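# Carry tube rack through self-closing door to desk

## Task

Move the tube rack from the counter, through the door that swings shut by itself, onto the desk, using either robot or both. Success needs the rack standing upright on the desk with each tube seated all the way down in a hole, and the door closed at the end. The rack and tubes must never touch the floor. Afterwards both grippers must release it and the robots must back away. No robot may fall or be left leaning.

## Robot and tools

Robots: two identical Hello Robot Stretch 4 units, r1 and r2. Each has an omni-wheel base, a lift running up a mast, an arm that telescopes forward, a three-joint wrist (yaw, pitch, roll) and a two-finger gripper. Each carries four cameras: head, head_left, head_right (fisheye) and wrist. The robot is about 1.6 m tall and its base rim lies within 0.23 m of the base origin. A loose object may occasionally get nudged by an outside force.

Frames: the base frame sits on the floor under the base centre, x forward, y left, z up. hand_pose is reported in it (a point between the open fingertips; its axes equal the base axes when all wrist joints are 0) and may be somewhat inaccurate. The odometry frame is the base frame at the start. base_odometry is computed from wheel rotation, so slip is counted as motion; heading runs -3.142 to 3.142, left positive. Each robot reports only in its own frames, so relative placement of the two robots can only be judged from images, lidar_m and wrist_depth_mm.

execute_actions(actions, cameras): actions is a list holding one action or none (an empty list just returns state and pictures). The action is an object keyed by robot name, r1 and/or r2. Under a name give "base", "joints" or both, optionally with "pace" and "contact_limits"; or give only {"end_of_arm": "enable_torque"} to re-power wrist or gripper motors that shut off. All motions in the action begin at once.
- base takes exactly one relative move from where the base last reported itself: {"translate_m": d} straight drive, forward positive, -2 to 2 m; {"strafe_m": d} sideways, left positive, -2 to 2 m; {"rotate_rad": d} spin in place, counter-clockwise positive, -3.2 to 3.2.
- joints are absolute targets by name: lift_m 0 to 1.2 m; arm_m 0 to 0.55 m; wrist_yaw_rad -1.134 to 4.276 (0 forward, positive left, 3.14 stowed, above 3.4 may hit the arm); wrist_pitch_rad -1.117 to 4.259 (0 level, 1.57 pointing down); wrist_roll_rad -1.117 to 4.259 (0 fingers level, positive clockwise viewed from behind); gripper_m -0.038 to 0.141 m fingertip gap (below 0 squeezes fingers together). Tolerances for done: 0.004 m for lift, arm, gripper; 0.02 rad yaw and roll; 0.05 rad pitch. Joint targets out of range are clipped and reported; other bad values or unknown keys reject the whole call. Any action is limited to 15 s.
- pace: slow, default, fast, max. Base speed 0.1/0.3/0.4/0.6 m/s and turn 1/2/3/4 rad/s respectively, further capped when the lift is above 0.2 m (down to 0.3 m/s and 1 rad/s at 1.2 m).
- contact_limits: {"arm_m": x}, 0 (gentlest) to 0.75 (firmest), default 0.5; how much push the arm tolerates before halting.
- cameras: list of names, or "all"/omitted for all, [] for none.
A robot or joint you omit may still be driving to its previous target. If a result reports a stop, later calls in the same reply are skipped.

wait(seconds 0 to 10): commands nothing and returns state and pictures. zoom_image(camera, region [x0,y0,x1,y1] pixels, max 504x504, origin top-left) enlarges part of a camera's latest full image. finished_scene(scene) closes the scene irreversibly; finish only when everything is stable.

Results: base_status and joint_status give how each commanded motion ended: done (base done means the wheels turned the full amount, slip included); off_target (resting short, maybe still pushing); contact_stop_at_<key> (blocked; that part goes slack, a slack lift may sag under load, slack wheels may roll); limit_stop_at_<name>, e.g. own_body (about to hit itself, common with the wrist pitched up below -0.2 and rolled beyond -0.4 or 4) or tilt (leaning over 6 degrees; lift, arm and wheels slack until it rights); torque_fault (wrist motor maxed out, now limp until enable_torque). on_its_own lists uncommanded behaviour; its "held at" is a target, not a position. lidar_m has 12 distances in 30-degree sectors from straight ahead, counter-clockwise (4th left, 7th behind, 10th right); "-" means nothing seen or closer than 0.25 m; it sees other robots and tabletops but misses glass, thin legs and much behind. wrist_depth_mm is a 7x7 grid of median depths, 100 to 2000 mm. turned_by_wheels vs turned_by_imu differing by over about 0.1 rad suggests a collision or slip, adding that difference as heading error. base_tilt in degrees (forward, right positive) has a fixed bias up to about 1.5. motor_effort is percent of maximum, positive toward higher values, bracket is the peak; wheel efforts positive mean turning right. An elevated resting effort hints at a load or a push.

Gripping: command gripper_m below the object's width; a tighter command squeezes harder and pulls the object in. Only a clear gripper effort change (at commands of 0 or more) reveals a firm grip. If fingertips jam on a surface, raise the lift. To unfold at the start, send lift_m 0.4 with wrist_yaw_rad 0.

Avoid: robots pressing on each other (fatal; once bases touch, any further drive presses hard; no state line reports it); carrying over 1 kg with arm_m above 0.2 while driving or turning, especially fast; strong pulls or pushes with a high gripper; a level gripper holding over about 2 kg; shared loads, since the two bases can differ by about 3 cm per metre and tip a robot; drops, slams and hard impacts; anything falling to the floor.

Each tool is called as a command line: name --argument value for each argument, lists and objects as JSON in quotes; but a table of rows of numbers goes row by row, as --pt "numbers of a row", without its own name.

## Session

execute_actions --actions '[]'

Scene clock: 0.00 s.
r1.base_odometry: x=+0.000 y=+0.000 heading=+0.000 (m, m, rad; r1's odometry frame)
r1.turned_by_wheels: +0.000 (rad since the last result)
r1.turned_by_imu: +0.000 (rad since the last result)
r1.base_tilt: forward=+0.4 right=-0.1 (deg)
r1.lidar_m: 1.25 0.98 0.91 0.91 0.99 0.87 0.91 1.20 1.62 1.71 2.13 1.22
r1.base_status: not commanded
r1.joint_positions: lift_m=+0.301 arm_m=+0.001 wrist_yaw_rad=+3.190 wrist_pitch_rad=-0.015 wrist_roll_rad=+0.006 gripper_m=+0.057
r1.joint_status: not commanded
r1.motor_effort: lift_m=+18 arm_m=+0 wrist_yaw_rad=-1 wrist_pitch_rad=-7 wrist_roll_rad=+0 gripper_m=-2 wheel_0=+0 wheel_1=+0 wheel_2=+0 (%)
r1.hand_pose: x=-0.1207 y=+0.0733 z=+0.4832 quat_wxyz=(-0.024, +0.008, +0.003, +1.000) (m; r1's base frame)
r1.wrist_depth_mm: - - 136 1118 991 904 831 / - - 136 1118 991 904 831 / - 109 136 1098 1025 904 842 / - 132 163 1118 1025 917 842 / 194 1499 1308 1138 1008 917 842 / 204 1499 213 1118 196 891 831 / 206 1078 1118 - 991 878 842
r2.base_odometry: x=+0.000 y=+0.000 heading=+0.000 (m, m, rad; r2's odometry frame)
r2.turned_by_wheels: +0.000 (rad since the last result)
r2.turned_by_imu: +0.000 (rad since the last result)
r2.base_tilt: forward=+0.6 right=+0.0 (deg)
r2.lidar_m: 0.68 0.84 1.21 1.20 2.06 1.86 1.22 0.81 0.72 0.74 0.76 0.65
r2.base_status: not commanded
r2.joint_positions: lift_m=+0.220 arm_m=-0.002 wrist_yaw_rad=+3.094 wrist_pitch_rad=-0.004 wrist_roll_rad=-0.018 gripper_m=+0.057
r2.joint_status: not commanded
r2.motor_effort: lift_m=+20 arm_m=-1 wrist_yaw_rad=+1 wrist_pitch_rad=-7 wrist_roll_rad=+1 gripper_m=-6 wheel_0=+1 wheel_1=+0 wheel_2=+0 (%)
r2.hand_pose: x=-0.1147 y=+0.1009 z=+0.3989 quat_wxyz=(+0.024, +0.002, -0.009, +1.000) (m; r2's base frame)
r2.wrist_depth_mm: - 136 - - 1863 1756 1618 / - 136 - - 1921 1708 1661 / 107 137 - - 1983 1808 1661 / 133 152 - - 1921 1808 1661 / 931 1182 1576 - 1921 1808 1661 / 960 1138 213 1366 200 1281 1255 / 917 904 976 - 960 891 917
pictures: r1_head_camera, r1_head_left_camera, r1_head_right_camera, r1_wrist_camera, r2_head_camera, r2_head_left_camera, r2_head_right_camera, r2_wrist_camera
Images, in order (width x height): r1_head_camera 420x560, r1_head_left_camera 420x672, r1_head_right_camera 420x672, r1_wrist_camera 616x392, r2_head_camera 420x560, r2_head_left_camera 420x672, r2_head_right_camera 420x672, r2_wrist_camera 616x392.

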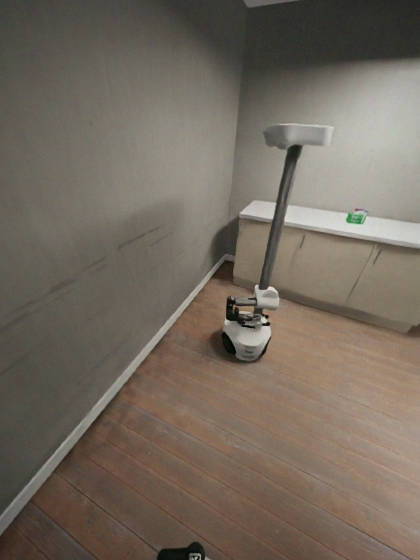

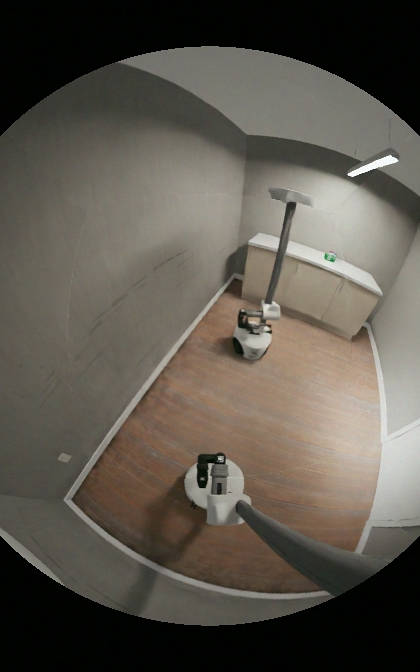

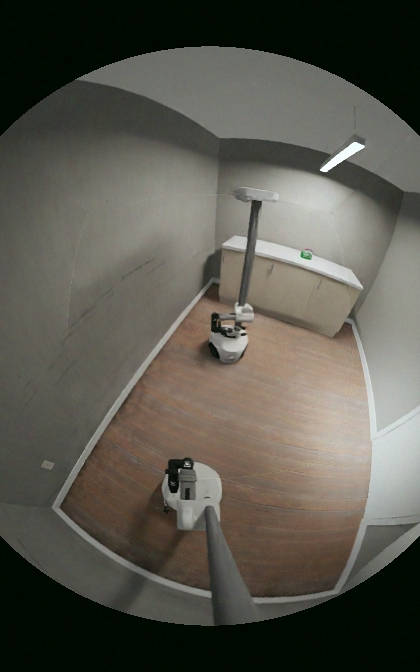

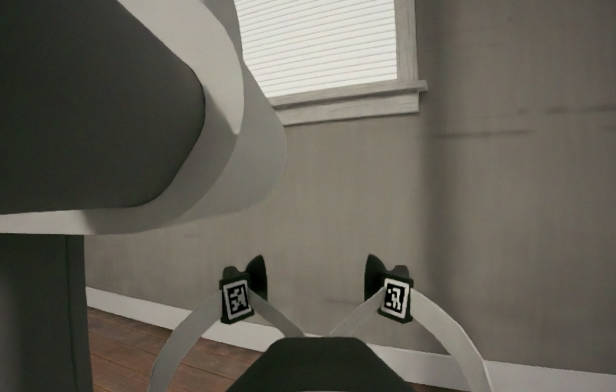

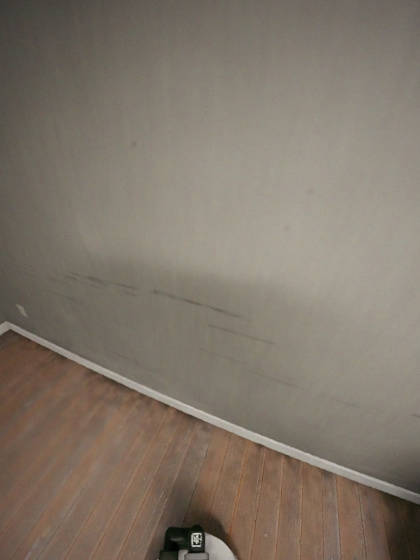

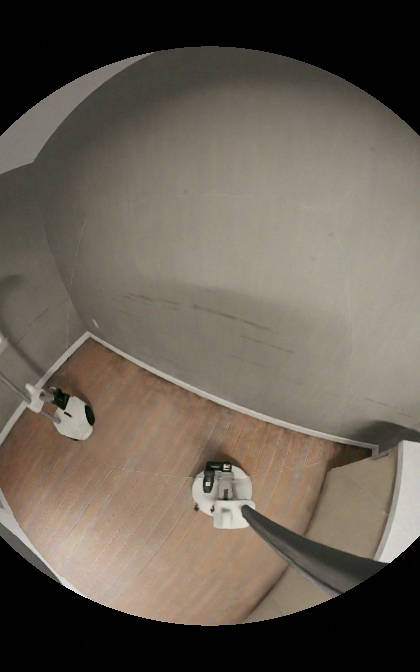

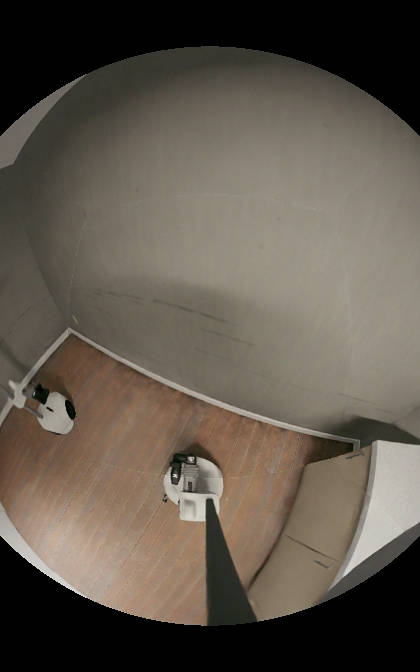

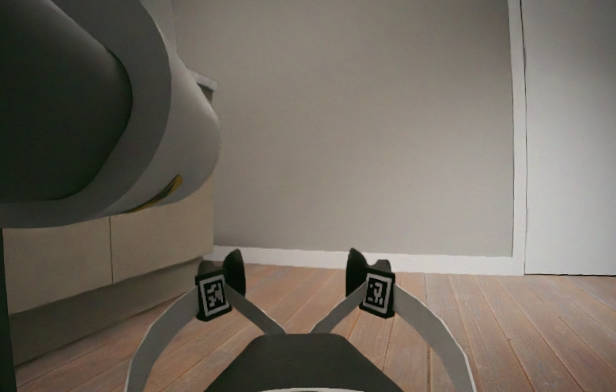

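execute_actions --actions '[{"r1":{"base":{"rotate_rad":-1.9},"joints":{"lift_m":0.8,"wrist_yaw_rad":0,"gripper_m":0.08},"pace":"fast"},"r2":{"base":{"rotate_rad":-2.02},"joints":{"lift_m":0.92,"wrist_yaw_rad":0,"wrist_pitch_rad":0.3,"gripper_m":0.14},"pace":"fast"}}]' --cameras '["r1_head_camera","r1_wrist_camera"]'

execute_actions --actions '[{"r1":{"base":{"translate_m":0.9},"pace":"fast"},"r2":{"base":{"strafe_m":-0.6},"pace":"fast"}}]' --cameras '["r1_head_camera","r1_wrist_camera","r2_head_camera","r2_wrist_camera"]'

Scene clock: 6.27 s.
r1.base_odometry: x=+0.000 y=+0.000 heading=-1.900 (m, m, rad; r1's odometry frame)
r1.turned_by_wheels: -1.900 (rad since the last result)
r1.turned_by_imu: -1.925 (rad since the last result)
r1.base_tilt: forward=+0.4 right=-0.1 (deg)
r1.lidar_m: 1.61 1.75 2.22 1.20 1.22 0.93 0.92 0.99 0.94 0.88 0.95 1.44
r1.base_status: done
r1.joint_positions: lift_m=+0.800 arm_m=+0.001 wrist_yaw_rad=+0.000 wrist_pitch_rad=-0.015 wrist_roll_rad=+0.006 gripper_m=+0.080
r1.joint_status: all done
r1.motor_effort: lift_m=+23(19) arm_m=+0(0) wrist_yaw_rad=-3(11) wrist_pitch_rad=-7(6) wrist_roll_rad=-2(0) gripper_m=-2(7) wheel_0=+1(6) wheel_1=+0(10) wheel_2=+0(11) (%)
r1.hand_pose: x=+0.4601 y=-0.0873 z=+0.9822 quat_wxyz=(+1.000, +0.003, -0.008, +0.000) (m; r1's base frame)
r1.wrist_depth_mm: 1576 1576 1464 1499 1430 1397 1308 / 1618 1537 1537 1499 1464 1430 1336 / 1576 1537 1537 1464 1464 1430 1366 / 1576 1537 1537 1499 1464 1430 1366 / 1576 1537 1537 1464 1464 1464 1366 / 1576 1537 199 1499 201 1430 1336 / 1576 1537 1537 - 1430 1430 1336
r2.base_odometry: x=+0.000 y=+0.000 heading=-2.020 (m, m, rad; r2's odometry frame)
r2.turned_by_wheels: -2.020 (rad since the last result)
r2.turned_by_imu: -1.993 (rad since the last result)
r2.base_tilt: forward=+0.5 right=-0.1 (deg)
r2.lidar_m: 0.71 0.75 0.72 0.64 0.70 0.93 1.20 1.26 1.99 1.87 1.12 0.77
r2.base_status: done
r2.joint_positions: lift_m=+0.920 arm_m=-0.002 wrist_yaw_rad=+0.000 wrist_pitch_rad=+0.302 wrist_roll_rad=-0.018 gripper_m=+0.140
r2.joint_status: all done
r2.motor_effort: lift_m=+22(25) arm_m=-1(1) wrist_yaw_rad=-1(4) wrist_pitch_rad=-7(6) wrist_roll_rad=+1(1) gripper_m=-1(0) wheel_0=+2(10) wheel_1=+0(9) wheel_2=+1(11) (%)
r2.hand_pose: x=+0.4448 y=-0.0873 z=+1.0122 quat_wxyz=(+0.989, -0.009, +0.150, +0.002) (m; r2's base frame)
r2.wrist_depth_mm: 960 1008 1060 1078 1078 1138 1160 / 1008 1025 1098 1098 1138 1182 1205 / 1060 1060 1118 1138 1160 891 1229 / 634 647 647 654 668 668 668 / 554 535 580 603 615 634 654 / 585 585 615 621 640 683 699 / 615 634 647 - 699 723 750
pictures: r1_head_camera, r1_wrist_camera
Images, in order (width x height): r1_head_camera 420x560, r1_wrist_camera 616x392.

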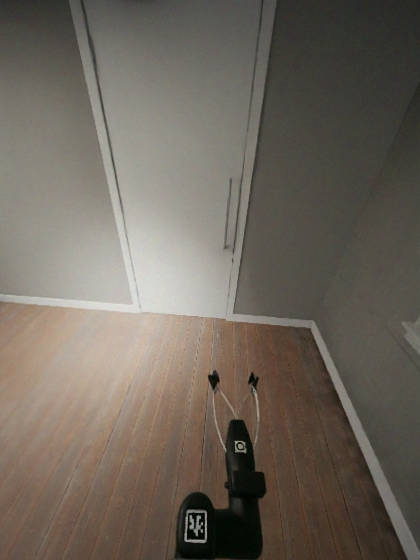

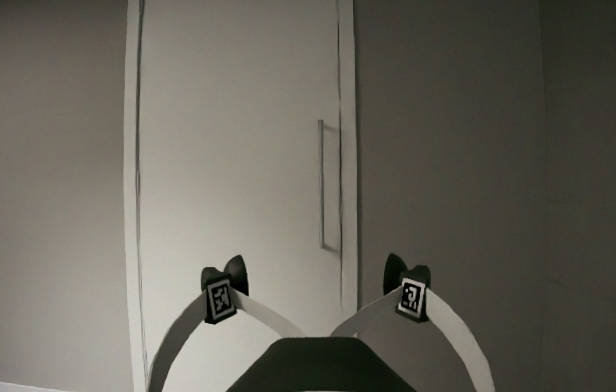

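Scene clock: 10.03 s.
r1.base_odometry: x=-0.291 y=-0.852 heading=-1.900 (m, m, rad; r1's odometry frame)
r1.turned_by_wheels: +0.000 (rad since the last result)
r1.turned_by_imu: -0.003 (rad since the last result)
r1.base_tilt: forward=+0.4 right=-0.1 (deg)
r1.lidar_m: 0.71 0.81 1.21 1.23 1.16 1.86 1.81 1.31 0.98 0.96 1.06 0.76
r1.base_status: done
r1.joint_positions: lift_m=+0.800 arm_m=+0.001 wrist_yaw_rad=+0.000 wrist_pitch_rad=-0.015 wrist_roll_rad=+0.006 gripper_m=+0.080
r1.joint_status: not commanded
r1.motor_effort: lift_m=+22(22) arm_m=+0(0) wrist_yaw_rad=-1(3) wrist_pitch_rad=-7(7) wrist_roll_rad=-4(0) gripper_m=-2(4) wheel_0=-1(6) wheel_1=-2(5) wheel_2=+1(10) (%)
r1.hand_pose: x=+0.4601 y=-0.0874 z=+0.9823 quat_wxyz=(+1.000, +0.003, -0.008, +0.000) (m; r1's base frame)
r1.wrist_depth_mm: 597 580 574 564 544 539 530 / 591 585 574 559 544 544 535 / 597 580 569 564 544 544 535 / 597 585 574 564 549 544 535 / 597 585 574 564 559 544 535 / 597 585 200 564 202 544 539 / 597 585 580 - 539 544 535
r2.base_odometry: x=-0.541 y=+0.260 heading=-2.020 (m, m, rad; r2's odometry frame)
r2.turned_by_wheels: +0.000 (rad since the last result)
r2.turned_by_imu: -0.002 (rad since the last result)
r2.base_tilt: forward=+0.5 right=+0.0 (deg)
r2.lidar_m: 0.69 0.77 1.06 1.26 1.32 1.74 2.30 1.21 1.34 1.28 1.31 0.82
r2.base_status: done
r2.joint_positions: lift_m=+0.920 arm_m=-0.002 wrist_yaw_rad=+0.000 wrist_pitch_rad=+0.302 wrist_roll_rad=-0.018 gripper_m=+0.140
r2.joint_status: not commanded
r2.motor_effort: lift_m=+22(23) arm_m=-1(1) wrist_yaw_rad=+0(1) wrist_pitch_rad=-6(7) wrist_roll_rad=+1(1) gripper_m=+0(2) wheel_0=+0(13) wheel_1=+1(10) wheel_2=+0(2) (%)
r2.hand_pose: x=+0.4448 y=-0.0873 z=+1.0122 quat_wxyz=(+0.989, -0.009, +0.150, +0.001) (m; r2's base frame)
r2.wrist_depth_mm: 991 1042 1042 1098 1118 1138 1205 / 1042 1078 1118 1138 1182 1229 1205 / 1060 1098 854 1138 1138 1229 1308 / 640 647 654 654 654 668 668 / 580 564 615 634 640 668 691 / 615 615 634 654 676 715 750 / 640 668 683 - 732 759 788
pictures: r1_head_camera, r1_wrist_camera, r2_head_camera, r2_wrist_camera
Images, in order (width x height): r1_head_camera 420x560, r1_wrist_camera 616x392, r2_head_camera 420x560, r2_wrist_camera 616x392.

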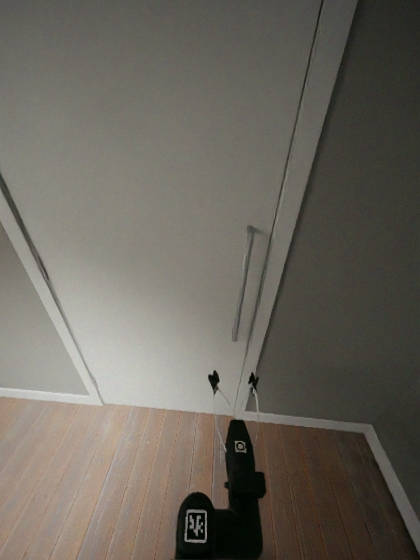

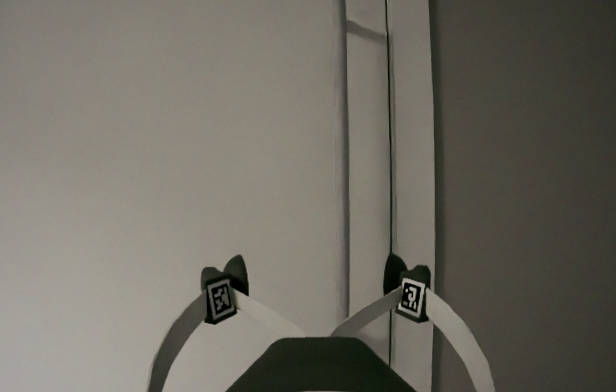

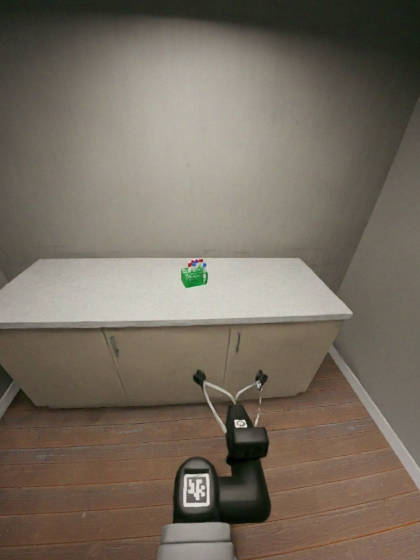

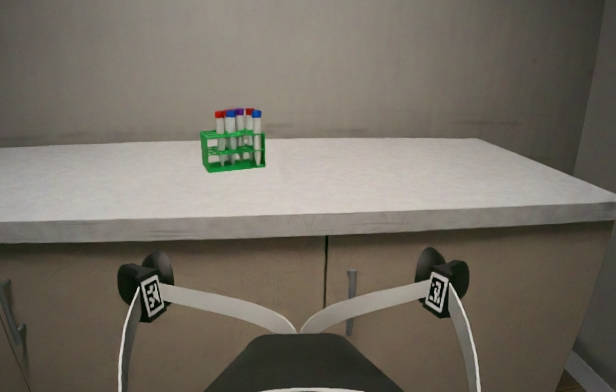

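execute_actions --actions '[{"r1":{"base":{"rotate_rad":-0.062},"joints":{"arm_m":0.15}},"r2":{"base":{"strafe_m":0.5},"joints":{"wrist_yaw_rad":-1.134},"pace":"fast"}}]' --cameras '[]'

execute_actions --actions '[{"r1":{"joints":{"arm_m":0.305},"contact_limits":{"arm_m":0.2}},"r2":{"base":{"translate_m":0.35},"joints":{"arm_m":0.39}}}]' --cameras '["r1_wrist_camera","r2_head_camera","r2_wrist_camera"]'

Scene clock: 16.67 s.
r1.base_odometry: x=-0.291 y=-0.852 heading=-1.962 (m, m, rad; r1's odometry frame)
r1.turned_by_wheels: -0.062 (rad since the last result)
r1.turned_by_imu: -0.062 (rad since the last result)
r1.base_tilt: forward=+0.4 right=-0.1 (deg)
r1.lidar_m: 0.68 0.82 1.13 2.06 1.46 1.89 1.80 1.45 0.99 0.95 1.05 0.80
r1.base_status: done
r1.joint_positions: lift_m=+0.800 arm_m=+0.149 wrist_yaw_rad=+0.000 wrist_pitch_rad=-0.015 wrist_roll_rad=+0.006 gripper_m=+0.080
r1.joint_status: all done
r1.motor_effort: lift_m=+22(22) arm_m=+7(7) wrist_yaw_rad=-2(1) wrist_pitch_rad=-6(6) wrist_roll_rad=-3(2) gripper_m=-4(2) wheel_0=+0(3) wheel_1=-1(4) wheel_2=+0(5) (%)
r1.hand_pose: x=+0.6082 y=-0.0874 z=+0.9823 quat_wxyz=(+1.000, +0.003, -0.008, +0.000) (m; r1's base frame)
r1.wrist_depth_mm: 415 415 415 413 399 413 410 / 421 418 415 415 402 413 413 / 421 418 418 418 402 415 415 / 421 415 418 415 399 415 415 / 421 421 418 421 402 418 415 / 421 421 199 421 201 413 415 / 421 421 421 - 404 415 418
r2.base_odometry: x=-0.090 y=+0.043 heading=-2.020 (m, m, rad; r2's odometry frame)
r2.turned_by_wheels: +0.000 (rad since the last result)
r2.turned_by_imu: +0.000 (rad since the last result)
r2.base_tilt: forward=+0.6 right=+0.0 (deg)
r2.lidar_m: 0.72 0.75 0.84 0.75 0.80 1.07 2.34 1.46 1.57 1.78 1.14 0.76
r2.base_status: done
r2.joint_positions: lift_m=+0.920 arm_m=-0.002 wrist_yaw_rad=-1.116 wrist_pitch_rad=+0.302 wrist_roll_rad=-0.018 gripper_m=+0.140
r2.joint_status: all done
joint sent to its limit — the command would take r2.wrist_yaw_rad past its lower limit, so that joint was sent only as far as its limit.
r2.motor_effort: lift_m=+22(22) arm_m=-1(1) wrist_yaw_rad=+0(6) wrist_pitch_rad=-7(7) wrist_roll_rad=+2(2) gripper_m=+3(2) wheel_0=-2(12) wheel_1=+0(11) wheel_2=+0(2) (%)
r2.hand_pose: x=+0.2119 y=-0.2858 z=+1.0123 quat_wxyz=(+0.839, +0.072, +0.132, -0.522) (m; r2's base frame)
r2.wrist_depth_mm: 1205 1537 1708 1576 1537 1430 1366 / 1255 1576 1808 1756 1618 1430 1366 / 1160 1118 1336 1756 1618 1499 1464 / 691 842 1205 1921 1756 1576 1537 / 668 788 1255 - 1808 1661 1618 / 676 768 1138 1808 1708 1618 1618 / 699 904 1205 - 1499 1430 1499
pictures: none
No camera images: the call's "cameras" was empty. Leave "cameras" out to get every camera's image.

Scene clock: 19.33 s.
r1.base_odometry: x=-0.291 y=-0.852 heading=-1.962 (m, m, rad; r1's odometry frame)
r1.turned_by_wheels: +0.000 (rad since the last result)
r1.turned_by_imu: +0.000 (rad since the last result)
r1.base_tilt: forward=+0.4 right=-0.1 (deg)
r1.lidar_m: 0.73 0.81 1.13 2.08 1.74 1.89 1.79 1.38 1.01 0.94 1.04 0.81
r1.base_status: not commanded
r1.joint_positions: lift_m=+0.800 arm_m=+0.304 wrist_yaw_rad=+0.000 wrist_pitch_rad=-0.015 wrist_roll_rad=+0.006 gripper_m=+0.080
r1.joint_status: all done
r1.motor_effort: lift_m=+22(22) arm_m=+7(6) wrist_yaw_rad=-2(1) wrist_pitch_rad=-6(5) wrist_roll_rad=-1(1) gripper_m=-3(2) wheel_0=+0(0) wheel_1=-1(2) wheel_2=+0(0) (%)
r1.contact_limits: arm_m 0.2
r1.hand_pose: x=+0.7632 y=-0.0874 z=+0.9823 quat_wxyz=(+1.000, +0.003, -0.008, +0.000) (m; r1's base frame)
r1.wrist_depth_mm: 262 260 260 258 259 245 257 / 263 262 259 259 258 245 258 / 262 262 260 260 260 245 257 / 263 263 262 260 259 246 258 / 264 264 262 260 260 247 258 / 264 264 200 199 201 248 260 / 264 264 264 - 262 248 260
r2.base_odometry: x=-0.242 y=-0.272 heading=-2.020 (m, m, rad; r2's odometry frame)
r2.turned_by_wheels: +0.000 (rad since the last result)
r2.turned_by_imu: +0.000 (rad since the last result)
r2.base_tilt: forward=+0.6 right=+0.0 (deg)
r2.lidar_m: 0.37 0.38 0.53 0.77 0.85 1.08 2.63 1.78 1.91 1.73 0.59 0.41
r2.base_status: done
r2.joint_positions: lift_m=+0.920 arm_m=+0.389 wrist_yaw_rad=-1.116 wrist_pitch_rad=+0.302 wrist_roll_rad=-0.018 gripper_m=+0.140
r2.joint_status: all done
r2.motor_effort: lift_m=+22(22) arm_m=+6(6) wrist_yaw_rad=+1(1) wrist_pitch_rad=-7(7) wrist_roll_rad=+1(1) gripper_m=+4(4) wheel_0=+3(8) wheel_1=+0(5) wheel_2=+0(10) (%)
r2.hand_pose: x=+0.6024 y=-0.2858 z=+1.0123 quat_wxyz=(+0.839, +0.072, +0.132, -0.522) (m; r2's base frame)
r2.wrist_depth_mm: 525 647 904 1537 1430 1366 1308 / 530 676 946 1537 1537 1430 1336 / 535 699 917 1118 1576 1430 1397 / 549 647 597 569 668 798 1430 / 439 449 410 418 466 496 1499 / 342 315 324 357 325 340 1576 / 285 287 294 - 297 286 1464
pictures: r1_wrist_camera, r2_head_camera, r2_wrist_camera
Images, in order (width x height): r1_wrist_camera 616x392, r2_head_camera 420x560, r2_wrist_camera 616x392.

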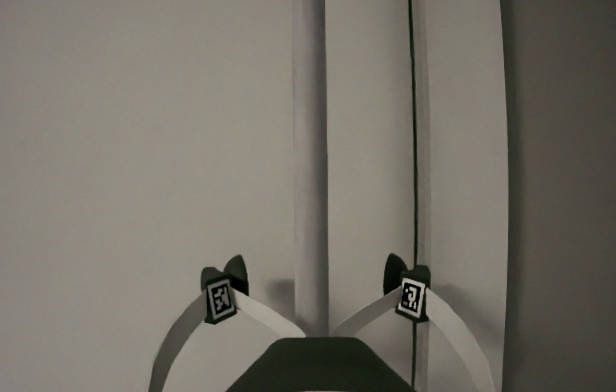

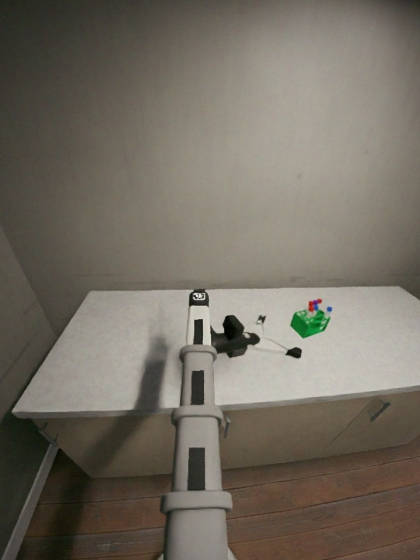

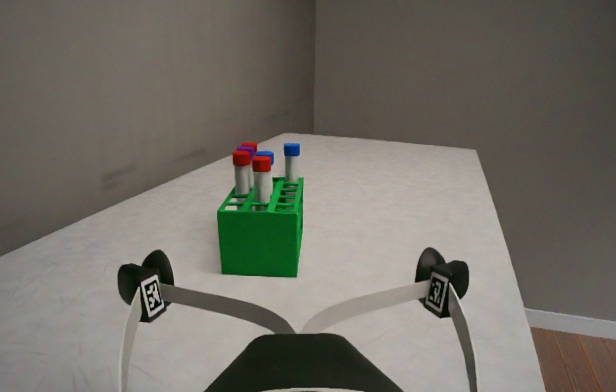

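execute_actions --actions '[{"r1":{"joints":{"arm_m":0.318,"gripper_m":-0.038}},"r2":{"base":{"strafe_m":-0.11},"joints":{"arm_m":0.48,"lift_m":0.877},"pace":"slow"}}]' --cameras '["r1_wrist_camera","r2_wrist_camera"]'

Scene clock: 23.47 s.
r1.base_odometry: x=-0.291 y=-0.852 heading=-1.962 (m, m, rad; r1's odometry frame)
r1.turned_by_wheels: +0.000 (rad since the last result)
r1.turned_by_imu: +0.001 (rad since the last result)
r1.base_tilt: forward=+0.5 right=-0.1 (deg)
r1.lidar_m: 0.72 0.78 1.13 2.07 1.69 1.91 1.80 1.45 1.00 0.95 1.01 0.81
r1.base_status: not commanded
r1.joint_positions: lift_m=+0.800 arm_m=+0.318 wrist_yaw_rad=+0.006 wrist_pitch_rad=-0.015 wrist_roll_rad=+0.006 gripper_m=-0.037
r1.joint_status: all done
r1.on_its_own: wrist_yaw_rad is at rest, and its effort (-17) is outside its rest range (-13 to +13)
r1.motor_effort: lift_m=+22(22) arm_m=+1(8) wrist_yaw_rad=-17(17) wrist_pitch_rad=-9(8) wrist_roll_rad=-2(1) gripper_m=-21(23) wheel_0=-2(2) wheel_1=-2(2) wheel_2=+6(6) (%)
r1.hand_pose: x=+0.7777 y=-0.0858 z=+0.9822 quat_wxyz=(+1.000, +0.003, -0.007, +0.003) (m; r1's base frame)
r1.wrist_depth_mm: 247 245 244 243 242 228 - / 246 246 245 244 244 229 240 / 248 246 246 244 244 229 242 / 248 248 247 245 244 229 242 / 249 247 246 245 244 230 242 / 248 248 179 184 180 229 243 / 249 248 247 - 246 231 -
r2.base_odometry: x=-0.341 y=-0.224 heading=-2.019 (m, m, rad; r2's odometry frame)
r2.turned_by_wheels: +0.000 (rad since the last result)
r2.turned_by_imu: -0.001 (rad since the last result)
r2.base_tilt: forward=+0.6 right=+0.0 (deg)
r2.lidar_m: 0.37 0.40 0.53 0.90 0.93 1.27 2.70 1.72 1.81 1.65 0.62 0.42
r2.base_status: done
r2.joint_positions: lift_m=+0.877 arm_m=+0.479 wrist_yaw_rad=-1.116 wrist_pitch_rad=+0.302 wrist_roll_rad=-0.018 gripper_m=+0.140
r2.joint_status: all done
r2.motor_effort: lift_m=+17(20) arm_m=+6(8) wrist_yaw_rad=+1(0) wrist_pitch_rad=-7(8) wrist_roll_rad=+1(1) gripper_m=+0(2) wheel_0=+4(9) wheel_1=-2(6) wheel_2=+0(2) (%)
r2.hand_pose: x=+0.6923 y=-0.2858 z=+0.9697 quat_wxyz=(+0.839, +0.072, +0.132, -0.522) (m; r2's base frame)
r2.wrist_depth_mm: 439 554 788 1281 1397 1308 1182 / 445 564 788 1336 1430 1308 1255 / 459 585 788 332 917 1336 1281 / 466 517 521 291 535 544 603 / 359 364 330 246 375 375 375 / 274 254 259 255 264 273 282 / 229 229 236 - 239 230 -
pictures: r1_wrist_camera, r2_wrist_camera
Images, in order (width x height): r1_wrist_camera 616x392, r2_wrist_camera 616x392.

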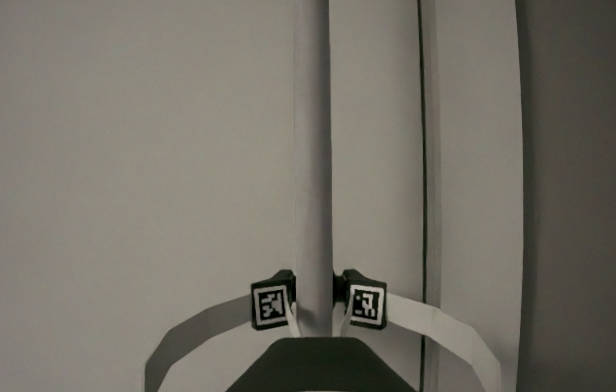

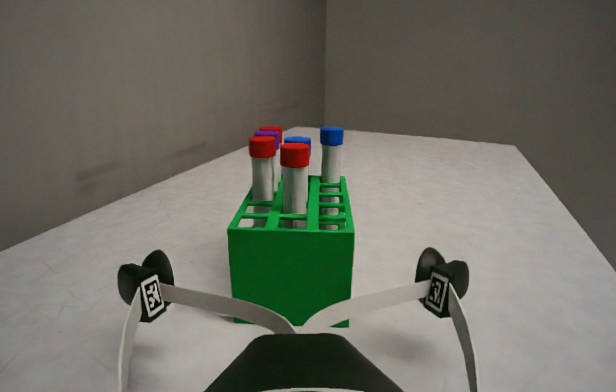

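execute_actions --actions '[{"r1":{"base":{"strafe_m":0.025},"joints":{"arm_m":0.22},"pace":"slow"},"r2":{"base":{"strafe_m":-0.065},"joints":{"arm_m":0.512,"lift_m":0.872},"pace":"slow"}}]' --cameras '[]'

execute_actions --actions '[{"r1":{"base":{"strafe_m":0.03},"joints":{"arm_m":0.15},"pace":"slow"},"r2":{"joints":{"gripper_m":0.03}}}]' --cameras '["r1_wrist_camera","r2_wrist_camera","r2_head_camera"]'

zoom_image --camera "r2_head_camera" --region '[190,270,330,370]'

Scene clock: 29.40 s.
r1.base_odometry: x=-0.268 y=-0.862 heading=-1.961 (m, m, rad; r1's odometry frame)
r1.turned_by_wheels: +0.001 (rad since the last result)
r1.turned_by_imu: -0.062 (rad since the last result)
r1.base_tilt: forward=+0.4 right=-0.1 (deg)
r1.lidar_m: 0.60 0.74 1.01 2.02 1.62 1.92 1.80 1.59 1.05 0.99 1.05 0.81
r1.base_status: done
r1.joint_positions: lift_m=+0.800 arm_m=+0.223 wrist_yaw_rad=+0.012 wrist_pitch_rad=-0.014 wrist_roll_rad=+0.006 gripper_m=-0.037
r1.joint_status: all done
r1.on_its_own: wrist_yaw_rad is at rest, and its effort (-36) is outside its rest range (-13 to +13)
r1.motor_effort: lift_m=+22(22) arm_m=-14(16) wrist_yaw_rad=-36(36) wrist_pitch_rad=-9(10) wrist_roll_rad=-4(2) gripper_m=-22(25) wheel_0=-2(13) wheel_1=-1(12) wheel_2=+11(13) (%)
r1.hand_pose: x=+0.6829 y=-0.0840 z=+0.9821 quat_wxyz=(+1.000, +0.003, -0.007, +0.006) (m; r1's base frame)
r1.wrist_depth_mm: 258 254 248 242 241 338 340 / 259 254 250 243 242 338 342 / 259 255 250 243 241 340 343 / 260 256 250 244 243 340 342 / 262 255 251 245 243 342 343 / 262 256 178 180 180 340 343 / 262 258 252 - 242 327 345
r2.base_odometry: x=-0.399 y=-0.196 heading=-2.019 (m, m, rad; r2's odometry frame)
r2.turned_by_wheels: +0.000 (rad since the last result)
r2.turned_by_imu: -0.001 (rad since the last result)
r2.base_tilt: forward=+0.6 right=-0.1 (deg)
r2.lidar_m: 0.38 0.41 0.54 0.96 1.01 1.34 2.69 1.62 1.71 1.58 0.60 0.42
r2.base_status: done
r2.joint_positions: lift_m=+0.872 arm_m=+0.511 wrist_yaw_rad=-1.116 wrist_pitch_rad=+0.302 wrist_roll_rad=-0.018 gripper_m=+0.140
r2.joint_status: all done
r2.motor_effort: lift_m=+17(17) arm_m=+6(6) wrist_yaw_rad=+0(0) wrist_pitch_rad=-7(7) wrist_roll_rad=+1(1) gripper_m=-1(1) wheel_0=+2(8) wheel_1=-1(7) wheel_2=+0(1) (%)
r2.hand_pose: x=+0.7243 y=-0.2858 z=+0.9647 quat_wxyz=(+0.839, +0.072, +0.132, -0.522) (m; r2's base frame)
r2.wrist_depth_mm: 415 517 723 1205 1308 1205 1160 / 418 530 750 1255 1366 1255 1182 / 430 549 723 878 917 1308 1255 / 436 508 473 247 525 530 530 / 347 353 319 204 342 364 364 / 267 248 186 181 198 264 274 / 223 224 221 - 224 223 -
pictures: none
No camera images: the call's "cameras" was empty. Leave "cameras" out to get every camera's image.

Scene clock: 31.50 s.
r1.base_odometry: x=-0.240 y=-0.873 heading=-1.962 (m, m, rad; r1's odometry frame)
r1.turned_by_wheels: +0.000 (rad since the last result)
r1.turned_by_imu: -0.027 (rad since the last result)
r1.base_tilt: forward=+0.5 right=-0.1 (deg)
r1.lidar_m: 0.54 0.68 0.99 1.99 1.58 1.97 1.81 1.70 1.13 1.03 1.10 0.64
r1.base_status: done
r1.joint_positions: lift_m=+0.800 arm_m=+0.152 wrist_yaw_rad=+0.002 wrist_pitch_rad=-0.014 wrist_roll_rad=+0.006 gripper_m=-0.037
r1.joint_status: all done
r1.motor_effort: lift_m=+22(22) arm_m=-14(16) wrist_yaw_rad=-8(36) wrist_pitch_rad=-10(9) wrist_roll_rad=-1(1) gripper_m=-23(24) wheel_0=-8(15) wheel_1=-3(7) wheel_2=+5(10) (%)
r1.hand_pose: x=+0.6119 y=-0.0868 z=+0.9820 quat_wxyz=(+1.000, +0.003, -0.007, +0.001) (m; r1's base frame)
r1.wrist_depth_mm: 268 260 253 242 239 418 424 / 268 262 253 242 239 418 424 / 270 262 253 243 239 418 430 / 271 263 254 243 239 418 427 / 272 263 255 244 241 421 433 / 272 264 252 183 180 424 430 / 273 264 255 - 241 418 430
r2.base_odometry: x=-0.399 y=-0.196 heading=-2.019 (m, m, rad; r2's odometry frame)
r2.turned_by_wheels: +0.000 (rad since the last result)
r2.turned_by_imu: +0.000 (rad since the last result)
r2.base_tilt: forward=+0.7 right=-0.1 (deg)
r2.lidar_m: 0.38 0.40 0.55 0.97 1.01 1.33 2.71 1.56 1.70 1.59 0.62 0.41
r2.base_status: not commanded
r2.joint_positions: lift_m=+0.872 arm_m=+0.511 wrist_yaw_rad=-1.116 wrist_pitch_rad=+0.303 wrist_roll_rad=-0.018 gripper_m=+0.030
r2.joint_status: all done
r2.motor_effort: lift_m=+17(17) arm_m=+6(6) wrist_yaw_rad=+0(0) wrist_pitch_rad=-11(11) wrist_roll_rad=+1(1) gripper_m=-23(22) wheel_0=+3(3) wheel_1=-1(1) wheel_2=+0(0) (%)
r2.hand_pose: x=+0.7243 y=-0.2857 z=+0.9643 quat_wxyz=(+0.839, +0.073, +0.133, -0.522) (m; r2's base frame)
r2.wrist_depth_mm: 415 517 723 1205 1336 1229 1160 / 418 539 750 1229 1366 1281 1205 / 427 549 707 866 904 1281 1255 / 436 508 469 243 517 517 525 / 345 351 236 205 362 364 362 / 266 248 180 180 184 274 272 / 222 217 212 - 224 223 -
pictures: r1_wrist_camera, r2_head_camera, r2_wrist_camera
Images, in order (width x height): r1_wrist_camera 616x392, r2_head_camera 420x560, r2_wrist_camera 616x392.

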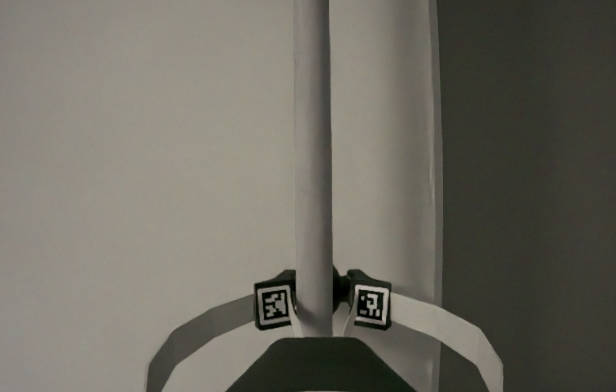

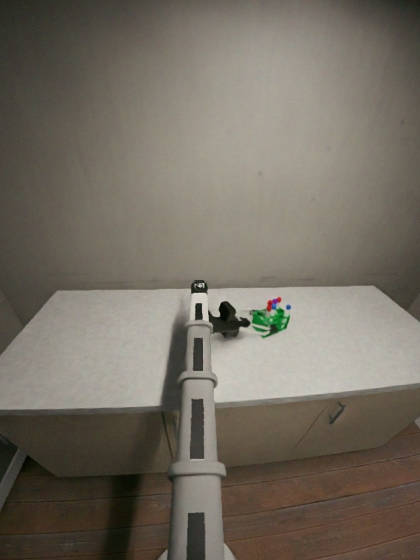

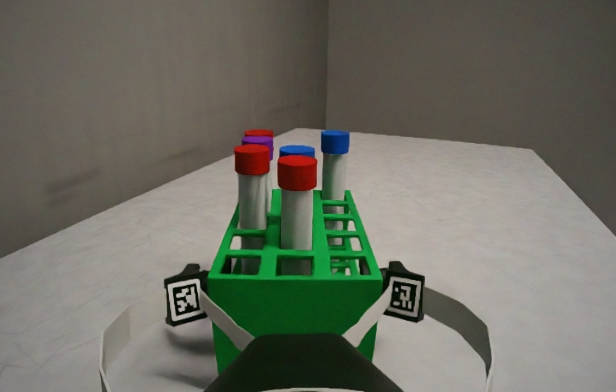

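Region (190, 270, 330, 370) of r2_head_camera's 420x560 image, scaled by 3.600, with more detail than that image has; it fills the top 360 rows of this view, and the rest is white.

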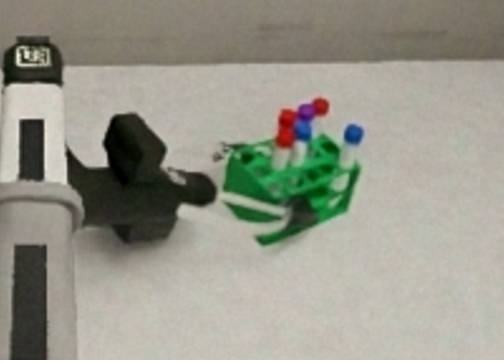

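execute_actions --actions '[{"r1":{"base":{"strafe_m":0.04},"joints":{"arm_m":0.085},"pace":"slow"},"r2":{"joints":{"lift_m":0.95},"pace":"slow"}}]' --cameras '["r2_wrist_camera"]'

execute_actions --actions '[{"r1":{"base":{"strafe_m":0.04},"joints":{"arm_m":0.02},"pace":"slow"},"r2":{"base":{"strafe_m":0.5},"joints":{"arm_m":0,"lift_m":1.0}}}]' --cameras '["r2_wrist_camera"]'

Scene clock: 37.13 s.
r1.base_odometry: x=-0.204 y=-0.889 heading=-1.963 (m, m, rad; r1's odometry frame)
r1.turned_by_wheels: -0.002 (rad since the last result)
r1.turned_by_imu: -0.057 (rad since the last result)
r1.base_tilt: forward=+0.4 right=+0.0 (deg)
r1.lidar_m: 0.49 0.61 0.93 1.91 1.55 2.00 1.83 1.88 1.19 1.07 1.15 0.56
r1.base_status: done
r1.joint_positions: lift_m=+0.800 arm_m=+0.087 wrist_yaw_rad=-0.009 wrist_pitch_rad=-0.013 wrist_roll_rad=+0.006 gripper_m=-0.037
r1.joint_status: all done
r1.on_its_own: wrist_yaw_rad is at rest, and its effort (+23) is outside its rest range (-13 to +13)
r1.motor_effort: lift_m=+22(22) arm_m=-13(15) wrist_yaw_rad=+23(30) wrist_pitch_rad=-12(12) wrist_roll_rad=-3(1) gripper_m=-22(23) wheel_0=-17(16) wheel_1=-5(9) wheel_2=+0(6) (%)
r1.hand_pose: x=+0.5459 y=-0.0899 z=+0.9818 quat_wxyz=(+1.000, +0.003, -0.007, -0.004) (m; r1's base frame)
r1.wrist_depth_mm: 271 263 253 241 237 504 525 / 272 263 254 243 239 504 521 / 272 264 253 243 238 508 525 / 272 264 254 244 239 504 525 / 273 265 255 244 240 508 525 / 273 265 254 181 180 508 530 / 273 265 256 - 239 504 525
r2.base_odometry: x=-0.399 y=-0.196 heading=-2.019 (m, m, rad; r2's odometry frame)
r2.turned_by_wheels: +0.000 (rad since the last result)
r2.turned_by_imu: -0.001 (rad since the last result)
r2.base_tilt: forward=+0.6 right=+0.1 (deg)
r2.lidar_m: 0.38 0.40 0.53 0.95 0.99 1.33 2.71 1.56 1.66 1.58 0.61 0.43
r2.base_status: not commanded
r2.joint_positions: lift_m=+0.950 arm_m=+0.511 wrist_yaw_rad=-1.116 wrist_pitch_rad=+0.303 wrist_roll_rad=-0.018 gripper_m=+0.030
r2.joint_status: all done
r2.motor_effort: lift_m=+24(25) arm_m=+6(6) wrist_yaw_rad=+0(0) wrist_pitch_rad=-10(11) wrist_roll_rad=+1(2) gripper_m=-22(23) wheel_0=+3(3) wheel_1=-1(1) wheel_2=+0(0) (%)
r2.hand_pose: x=+0.7243 y=-0.2857 z=+1.0417 quat_wxyz=(+0.839, +0.073, +0.133, -0.522) (m; r2's base frame)
r2.wrist_depth_mm: 413 517 723 1205 1308 1205 1160 / 418 535 759 1229 1336 1281 1182 / 427 549 723 1025 1430 1336 1229 / 436 569 676 243 759 750 1281 / 445 512 236 206 530 525 525 / 402 359 180 180 184 397 397 / 320 315 307 - 325 322 330
pictures: r2_wrist_camera
Images, in order (width x height): r2_wrist_camera 616x392.

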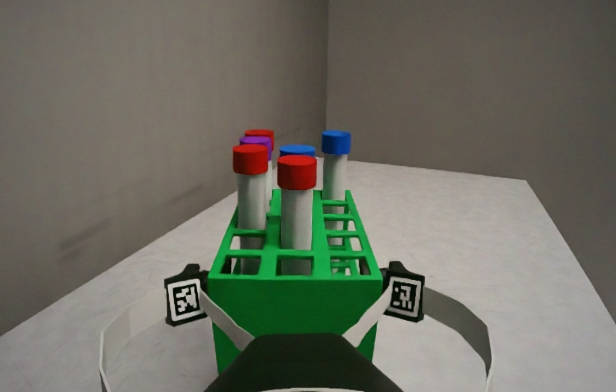

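Scene clock: 40.13 s.
r1.base_odometry: x=-0.167 y=-0.904 heading=-1.965 (m, m, rad; r1's odometry frame)
r1.turned_by_wheels: -0.001 (rad since the last result)
r1.turned_by_imu: -0.074 (rad since the last result)
r1.base_tilt: forward=+0.4 right=+0.0 (deg)
r1.lidar_m: 0.42 0.51 0.87 1.60 1.90 1.86 1.89 1.88 1.31 1.12 1.17 0.42
r1.base_status: done
r1.joint_positions: lift_m=+0.800 arm_m=+0.022 wrist_yaw_rad=-0.011 wrist_pitch_rad=-0.014 wrist_roll_rad=+0.005 gripper_m=-0.037
r1.joint_status: all done
r1.on_its_own: wrist_yaw_rad is at rest, and its effort (+29) is outside its rest range (-13 to +13)
r1.motor_effort: lift_m=+22(22) arm_m=-12(14) wrist_yaw_rad=+29(40) wrist_pitch_rad=-8(11) wrist_roll_rad=+1(1) gripper_m=-20(23) wheel_0=-16(22) wheel_1=-4(11) wheel_2=+0(1) (%)
r1.hand_pose: x=+0.4805 y=-0.0905 z=+0.9820 quat_wxyz=(+1.000, +0.003, -0.007, -0.005) (m; r1's base frame)
r1.wrist_depth_mm: 271 262 253 244 236 597 640 / 271 263 253 245 236 597 634 / 272 263 253 246 236 603 634 / 273 264 253 245 237 597 640 / 273 263 255 246 238 603 634 / 274 265 254 181 176 603 640 / 276 265 253 - 237 235 654
r2.base_odometry: x=+0.051 y=-0.413 heading=-2.019 (m, m, rad; r2's odometry frame)
r2.turned_by_wheels: +0.000 (rad since the last result)
r2.turned_by_imu: +0.000 (rad since the last result)
r2.base_tilt: forward=+0.6 right=-0.1 (deg)
r2.lidar_m: 0.36 0.38 0.51 0.46 0.47 0.64 1.66 1.85 1.88 2.10 0.33 0.41
r2.base_status: done
r2.joint_positions: lift_m=+1.000 arm_m=+0.001 wrist_yaw_rad=-1.116 wrist_pitch_rad=+0.303 wrist_roll_rad=-0.018 gripper_m=+0.030
r2.joint_status: all done
r2.motor_effort: lift_m=+23(26) arm_m=-5(6) wrist_yaw_rad=+1(0) wrist_pitch_rad=-10(11) wrist_roll_rad=+2(1) gripper_m=-23(23) wheel_0=-1(11) wheel_1=+0(10) wheel_2=+0(2) (%)
r2.hand_pose: x=+0.2142 y=-0.2857 z=+1.0918 quat_wxyz=(+0.839, +0.073, +0.133, -0.522) (m; r2's base frame)
r2.wrist_depth_mm: 878 1098 1537 1863 1808 1618 1576 / 878 1118 1576 - 1808 1756 1618 / 904 1160 1397 1537 1983 1808 1708 / 842 878 820 244 - 1863 1708 / 609 615 236 205 - - 1863 / 466 436 179 180 183 1863 1863 / 389 392 473 - 1576 1537 1576
pictures: r2_wrist_camera
Images, in order (width x height): r2_wrist_camera 616x392.

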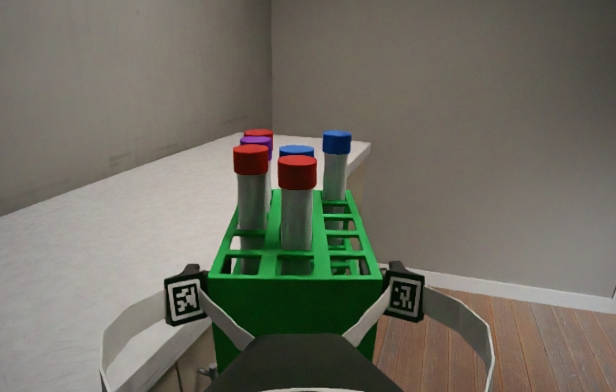

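execute_actions --actions '[{"r1":{"base":{"strafe_m":0.04},"pace":"slow"},"r2":{"base":{"translate_m":-0.7},"joints":{"wrist_yaw_rad":0}}}]' --cameras '[]'

execute_actions --actions '[{"r1":{"base":{"translate_m":-0.1},"pace":"slow"},"r2":{"base":{"translate_m":-0.7}}}]' --cameras '[]'

Scene clock: 46.53 s.
r1.base_odometry: x=-0.131 y=-0.920 heading=-1.966 (m, m, rad; r1's odometry frame)
r1.turned_by_wheels: -0.002 (rad since the last result)
r1.turned_by_imu: -0.266 (rad since the last result)
r1.base_tilt: forward=+0.5 right=-0.1 (deg)
r1.lidar_m: 0.44 0.46 0.61 0.94 1.80 1.88 1.45 1.96 1.78 1.26 1.24 0.42
r1.base_status: done
r1.joint_positions: lift_m=+0.800 arm_m=+0.022 wrist_yaw_rad=-0.011 wrist_pitch_rad=-0.014 wrist_roll_rad=+0.004 gripper_m=-0.037
r1.joint_status: not commanded
r1.on_its_own: wrist_yaw_rad is at rest, and its effort (+29) is outside its rest range (-13 to +13)
r1.motor_effort: lift_m=+22(22) arm_m=-11(12) wrist_yaw_rad=+29(79) wrist_pitch_rad=-11(12) wrist_roll_rad=+1(2) gripper_m=-23(21) wheel_0=-18(32) wheel_1=-2(6) wheel_2=+0(5) (%)
r1.hand_pose: x=+0.4804 y=-0.0905 z=+0.9821 quat_wxyz=(+1.000, +0.002, -0.007, -0.005) (m; r1's base frame)
r1.wrist_depth_mm: 214 222 230 236 248 759 931 / 214 222 231 236 248 759 917 / 215 223 230 237 248 759 917 / 215 223 231 237 249 768 904 / 216 223 232 237 249 750 917 / 216 224 229 185 176 759 917 / 216 222 230 - 252 732 931
r2.base_odometry: x=+0.355 y=+0.218 heading=-2.020 (m, m, rad; r2's odometry frame)
r2.turned_by_wheels: +0.000 (rad since the last result)
r2.turned_by_imu: -0.002 (rad since the last result)
r2.base_tilt: forward=+0.6 right=+0.0 (deg)
r2.lidar_m: 0.40 0.68 0.47 0.40 0.44 0.61 1.44 2.09 1.47 2.12 1.65 1.12
r2.base_status: done
r2.joint_positions: lift_m=+1.000 arm_m=+0.001 wrist_yaw_rad=+0.000 wrist_pitch_rad=+0.303 wrist_roll_rad=-0.018 gripper_m=+0.030
r2.joint_status: all done
r2.motor_effort: lift_m=+23(23) arm_m=-5(5) wrist_yaw_rad=+1(4) wrist_pitch_rad=-12(11) wrist_roll_rad=+2(1) gripper_m=-23(25) wheel_0=-4(7) wheel_1=-1(9) wheel_2=-1(10) (%)
r2.hand_pose: x=+0.4471 y=-0.0875 z=+1.0918 quat_wxyz=(+0.988, -0.009, +0.151, +0.001) (m; r2's base frame)
r2.wrist_depth_mm: 960 1281 1336 1336 1397 1430 1464 / 946 1308 1397 1430 1499 1499 1537 / 946 1397 1430 1464 1576 1576 1618 / 946 1430 878 244 976 991 1025 / 946 1397 237 205 976 1025 1060 / 917 1138 179 180 183 1098 1160 / 931 1430 1042 - 1138 1182 1255
pictures: none
No camera images: the call's "cameras" was empty. Leave "cameras" out to get every camera's image.

Scene clock: 50.33 s.
r1.base_odometry: x=-0.093 y=-0.828 heading=-1.967 (m, m, rad; r1's odometry frame)
r1.turned_by_wheels: -0.001 (rad since the last result)
r1.turned_by_imu: -0.167 (rad since the last result)
r1.base_tilt: forward=+0.5 right=-0.1 (deg)
r1.lidar_m: 0.40 0.43 0.56 0.86 1.70 1.71 2.11 1.28 1.40 1.45 1.35 0.51
r1.base_status: done
r1.joint_positions: lift_m=+0.800 arm_m=+0.022 wrist_yaw_rad=-0.004 wrist_pitch_rad=-0.014 wrist_roll_rad=+0.005 gripper_m=-0.037
r1.joint_status: not commanded
r1.motor_effort: lift_m=+22(22) arm_m=-11(11) wrist_yaw_rad=+8(29) wrist_pitch_rad=-9(10) wrist_roll_rad=+4(2) gripper_m=-22(25) wheel_0=-12(17) wheel_1=-3(23) wheel_2=+3(15) (%)
r1.hand_pose: x=+0.4810 y=-0.0884 z=+0.9821 quat_wxyz=(+1.000, +0.002, -0.007, -0.002) (m; r1's base frame)
r1.wrist_depth_mm: 211 219 230 237 254 1078 960 / 211 220 230 238 254 1078 976 / 211 220 231 239 254 1078 991 / 212 220 231 239 254 1078 976 / 211 221 232 238 255 1078 991 / 212 221 228 181 179 1078 991 / 213 220 231 - 258 1042 976
r2.base_odometry: x=+0.659 y=+0.848 heading=-2.020 (m, m, rad; r2's odometry frame)
r2.turned_by_wheels: -0.001 (rad since the last result)
r2.turned_by_imu: -0.002 (rad since the last result)
r2.base_tilt: forward=+0.6 right=+0.0 (deg)
r2.lidar_m: 0.42 0.62 0.41 0.37 0.39 0.54 1.29 1.35 1.77 1.28 2.21 1.87
r2.base_status: done
r2.joint_positions: lift_m=+1.000 arm_m=+0.001 wrist_yaw_rad=+0.000 wrist_pitch_rad=+0.303 wrist_roll_rad=-0.018 gripper_m=+0.030
r2.joint_status: not commanded
r2.motor_effort: lift_m=+23(23) arm_m=-5(5) wrist_yaw_rad=+1(1) wrist_pitch_rad=-12(10) wrist_roll_rad=+2(1) gripper_m=-22(23) wheel_0=-4(8) wheel_1=-2(6) wheel_2=-1(11) (%)
r2.hand_pose: x=+0.4471 y=-0.0875 z=+1.0918 quat_wxyz=(+0.988, -0.009, +0.151, +0.001) (m; r2's base frame)
r2.wrist_depth_mm: 917 1464 1921 - - - - / 878 1464 - - - - - / 891 1499 - 1576 1661 1756 1808 / 891 1430 1618 244 1708 1808 1808 / 866 1430 237 206 1756 1921 - / 854 1060 180 180 184 1921 1863 / 866 1308 1464 - 1576 1499 1576
pictures: none
No camera images: the call's "cameras" was empty. Leave "cameras" out to get every camera's image.

Self-steering works.

execute_actions --actions '[{"r1":{"base":{"translate_m":-0.15},"pace":"slow"},"r2":{"base":{"translate_m":-0.5}}}]' --cameras '[]'

Scene clock: 54.50 s.
r1.base_odometry: x=-0.035 y=-0.690 heading=-1.968 (m, m, rad; r1's odometry frame)
r1.turned_by_wheels: -0.001 (rad since the last result)
r1.turned_by_imu: -0.061 (rad since the last result)
r1.base_tilt: forward=+0.5 right=-0.1 (deg)
r1.lidar_m: 0.41 0.48 0.63 0.95 1.58 1.63 2.03 1.83 1.28 1.61 1.42 0.51
r1.base_status: done
r1.joint_positions: lift_m=+0.800 arm_m=+0.022 wrist_yaw_rad=-0.006 wrist_pitch_rad=-0.014 wrist_roll_rad=+0.005 gripper_m=-0.037
r1.joint_status: not commanded
r1.on_its_own: wrist_yaw_rad is at rest, and its effort (+14) is outside its rest range (-13 to +13)
r1.motor_effort: lift_m=+22(22) arm_m=-11(11) wrist_yaw_rad=+14(17) wrist_pitch_rad=-9(9) wrist_roll_rad=+4(1) gripper_m=-22(22) wheel_0=-13(15) wheel_1=-4(11) wheel_2=+4(16) (%)
r1.hand_pose: x=+0.4808 y=-0.0891 z=+0.9821 quat_wxyz=(+1.000, +0.002, -0.007, -0.003) (m; r1's base frame)
r1.wrist_depth_mm: 230 234 238 241 246 1205 1025 / 230 234 239 241 248 1205 1042 / 231 235 238 242 248 1205 1042 / 231 236 239 242 248 1205 1060 / 231 235 239 242 249 1229 1060 / 232 236 237 182 180 1160 1060 / 233 236 239 - 250 1160 1042
r2.base_odometry: x=+0.876 y=+1.298 heading=-2.021 (m, m, rad; r2's odometry frame)
r2.turned_by_wheels: +0.000 (rad since the last result)
r2.turned_by_imu: -0.001 (rad since the last result)
r2.base_tilt: forward=+0.6 right=+0.0 (deg)
r2.lidar_m: 0.44 0.56 0.37 0.33 0.36 0.47 0.80 0.83 1.10 1.68 1.34 2.38
r2.base_status: done
r2.joint_positions: lift_m=+1.000 arm_m=+0.001 wrist_yaw_rad=+0.000 wrist_pitch_rad=+0.303 wrist_roll_rad=-0.018 gripper_m=+0.030
r2.joint_status: not commanded
r2.motor_effort: lift_m=+23(23) arm_m=-5(5) wrist_yaw_rad=+2(1) wrist_pitch_rad=-11(12) wrist_roll_rad=+1(1) gripper_m=-22(21) wheel_0=-3(8) wheel_1=-1(7) wheel_2=+0(10) (%)
r2.hand_pose: x=+0.4471 y=-0.0875 z=+1.0918 quat_wxyz=(+0.988, -0.009, +0.151, +0.001) (m; r2's base frame)
r2.wrist_depth_mm: 842 1366 - - - - - / 820 1336 - - - - - / 831 1366 - - - - - / 831 1366 - 243 - - - / 809 1308 236 206 - - - / 809 991 180 180 184 1921 1921 / 809 1281 1464 - 1537 1499 1576
pictures: none
No camera images: the call's "cameras" was empty. Leave "cameras" out to get every camera's image.

execute_actions --actions '[{"r1":{"base":{"translate_m":-0.12},"pace":"slow"},"r2":{"base":{"rotate_rad":-1.54},"pace":"slow"}}]' --cameras '[]'

execute_actions --actions '[{"r1":{"base":{"strafe_m":0.04},"pace":"slow"},"r2":{"base":{"translate_m":0.6}}}]' --cameras '["r2_head_left_camera"]'

Scene clock: 59.60 s.
r1.base_odometry: x=+0.011 y=-0.580 heading=-1.968 (m, m, rad; r1's odometry frame)
r1.turned_by_wheels: +0.000 (rad since the last result)
r1.turned_by_imu: -0.004 (rad since the last result)
r1.base_tilt: forward=+0.4 right=-0.1 (deg)
r1.lidar_m: 0.42 0.51 0.79 1.05 1.52 1.54 1.90 1.73 1.33 1.17 1.50 0.48
r1.base_status: done
r1.joint_positions: lift_m=+0.800 arm_m=+0.022 wrist_yaw_rad=+0.003 wrist_pitch_rad=-0.015 wrist_roll_rad=+0.005 gripper_m=-0.037
r1.joint_status: not commanded
r1.motor_effort: lift_m=+22(22) arm_m=-11(11) wrist_yaw_rad=-11(15) wrist_pitch_rad=-10(7) wrist_roll_rad=+1(3) gripper_m=-20(23) wheel_0=-5(13) wheel_1=-3(6) wheel_2=+7(10) (%)
r1.hand_pose: x=+0.4815 y=-0.0865 z=+0.9822 quat_wxyz=(+1.000, +0.002, -0.007, +0.002) (m; r1's base frame)
r1.wrist_depth_mm: 263 256 250 245 239 1281 1098 / 264 257 251 246 239 1308 1118 / 264 258 252 246 240 1308 1118 / 263 257 252 246 240 1308 1118 / 264 258 252 213 241 1308 1138 / 265 259 251 179 179 1255 1138 / 266 259 253 - 241 1205 1118
r2.base_odometry: x=+0.876 y=+1.298 heading=+2.723 (m, m, rad; r2's odometry frame)
r2.turned_by_wheels: -1.539 (rad since the last result)
r2.turned_by_imu: -1.519 (rad since the last result)
r2.base_tilt: forward=+0.6 right=+0.1 (deg)
r2.lidar_m: 0.43 1.32 2.39 1.80 0.55 0.37 0.34 0.38 0.52 0.78 0.81 1.08
r2.base_status: done
r2.joint_positions: lift_m=+1.000 arm_m=+0.001 wrist_yaw_rad=+0.000 wrist_pitch_rad=+0.303 wrist_roll_rad=-0.018 gripper_m=+0.030
r2.joint_status: not commanded
r2.motor_effort: lift_m=+23(23) arm_m=-5(5) wrist_yaw_rad=+1(1) wrist_pitch_rad=-12(12) wrist_roll_rad=+2(1) gripper_m=-22(23) wheel_0=+5(8) wheel_1=+3(5) wheel_2=+3(6) (%)
r2.hand_pose: x=+0.4472 y=-0.0875 z=+1.0918 quat_wxyz=(+0.988, -0.009, +0.151, +0.001) (m; r2's base frame)
r2.wrist_depth_mm: 1661 1308 - 1863 1863 1205 891 / 1708 1430 - 1863 1863 1229 904 / 1160 1397 - 1983 - 1205 917 / 1921 1708 - 244 - 1229 917 / - 1808 236 205 1808 1255 917 / 1808 1708 180 180 183 1138 931 / 1281 1464 1499 - 1537 1182 917
pictures: none
No camera images: the call's "cameras" was empty. Leave "cameras" out to get every camera's image.

Scene clock: 63.07 s.
r1.base_odometry: x=+0.048 y=-0.595 heading=-1.971 (m, m, rad; r1's odometry frame)
r1.turned_by_wheels: -0.003 (rad since the last result)
r1.turned_by_imu: -0.007 (rad since the last result)
r1.base_tilt: forward=+0.4 right=+0.0 (deg)
r1.lidar_m: 0.46 0.51 0.80 1.02 1.47 1.50 1.87 1.76 1.76 0.89 0.88 0.41
r1.base_status: done
r1.joint_positions: lift_m=+0.800 arm_m=+0.022 wrist_yaw_rad=-0.023 wrist_pitch_rad=-0.015 wrist_roll_rad=+0.005 gripper_m=-0.038
r1.joint_status: not commanded
r1.on_its_own: wrist_yaw_rad is at rest, and its effort (+66) is outside its rest range (-13 to +13)
r1.motor_effort: lift_m=+22(22) arm_m=-10(11) wrist_yaw_rad=+66(66) wrist_pitch_rad=-7(7) wrist_roll_rad=+1(0) gripper_m=-18(22) wheel_0=-25(28) wheel_1=-3(6) wheel_2=-7(6) (%)
r1.hand_pose: x=+0.4790 y=-0.0941 z=+0.9821 quat_wxyz=(+1.000, +0.002, -0.007, -0.012) (m; r1's base frame)
r1.wrist_depth_mm: 250 246 242 239 235 1229 1098 / 249 246 242 239 236 1205 1098 / 250 246 243 239 236 1205 1138 / 250 247 244 240 236 1205 1138 / 250 247 244 239 236 1205 1138 / 251 248 244 196 172 236 1138 / 251 249 243 - 237 732 1138
r2.base_odometry: x=+0.328 y=+1.542 heading=+2.724 (m, m, rad; r2's odometry frame)
r2.turned_by_wheels: +0.000 (rad since the last result)
r2.turned_by_imu: +0.000 (rad since the last result)
r2.base_tilt: forward=+0.6 right=+0.0 (deg)
r2.lidar_m: 0.44 0.90 0.90 2.27 1.44 1.02 0.96 1.00 0.82 0.73 0.73 1.07
r2.base_status: done
r2.joint_positions: lift_m=+1.000 arm_m=+0.001 wrist_yaw_rad=+0.000 wrist_pitch_rad=+0.304 wrist_roll_rad=-0.018 gripper_m=+0.030
r2.joint_status: not commanded
r2.motor_effort: lift_m=+22(23) arm_m=-5(5) wrist_yaw_rad=+0(1) wrist_pitch_rad=-11(12) wrist_roll_rad=+2(1) gripper_m=-22(24) wheel_0=+3(8) wheel_1=+1(6) wheel_2=+1(11) (%)
r2.hand_pose: x=+0.4472 y=-0.0874 z=+1.0918 quat_wxyz=(+0.988, -0.009, +0.151, +0.001) (m; r2's base frame)
r2.wrist_depth_mm: 676 - - 1255 1336 1182 854 / 699 - - 1336 1366 1205 878 / 768 - - 1366 1430 1229 878 / 809 - - 243 1499 1229 891 / 1060 - 236 206 1576 1255 904 / 1366 866 180 180 183 1098 904 / 1499 1160 1464 - 1499 1138 878
pictures: r2_head_left_camera
Images, in order (width x height): r2_head_left_camera 420x672.

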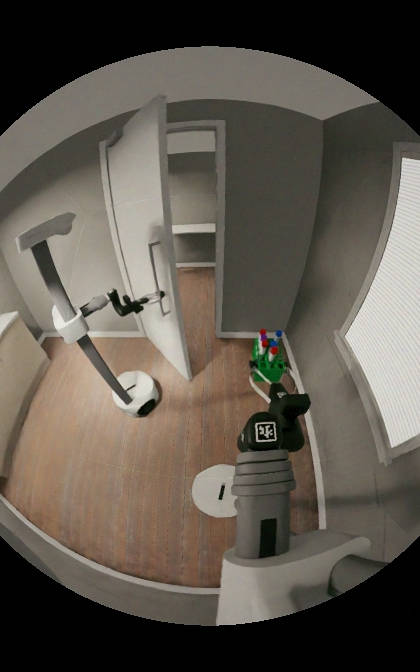

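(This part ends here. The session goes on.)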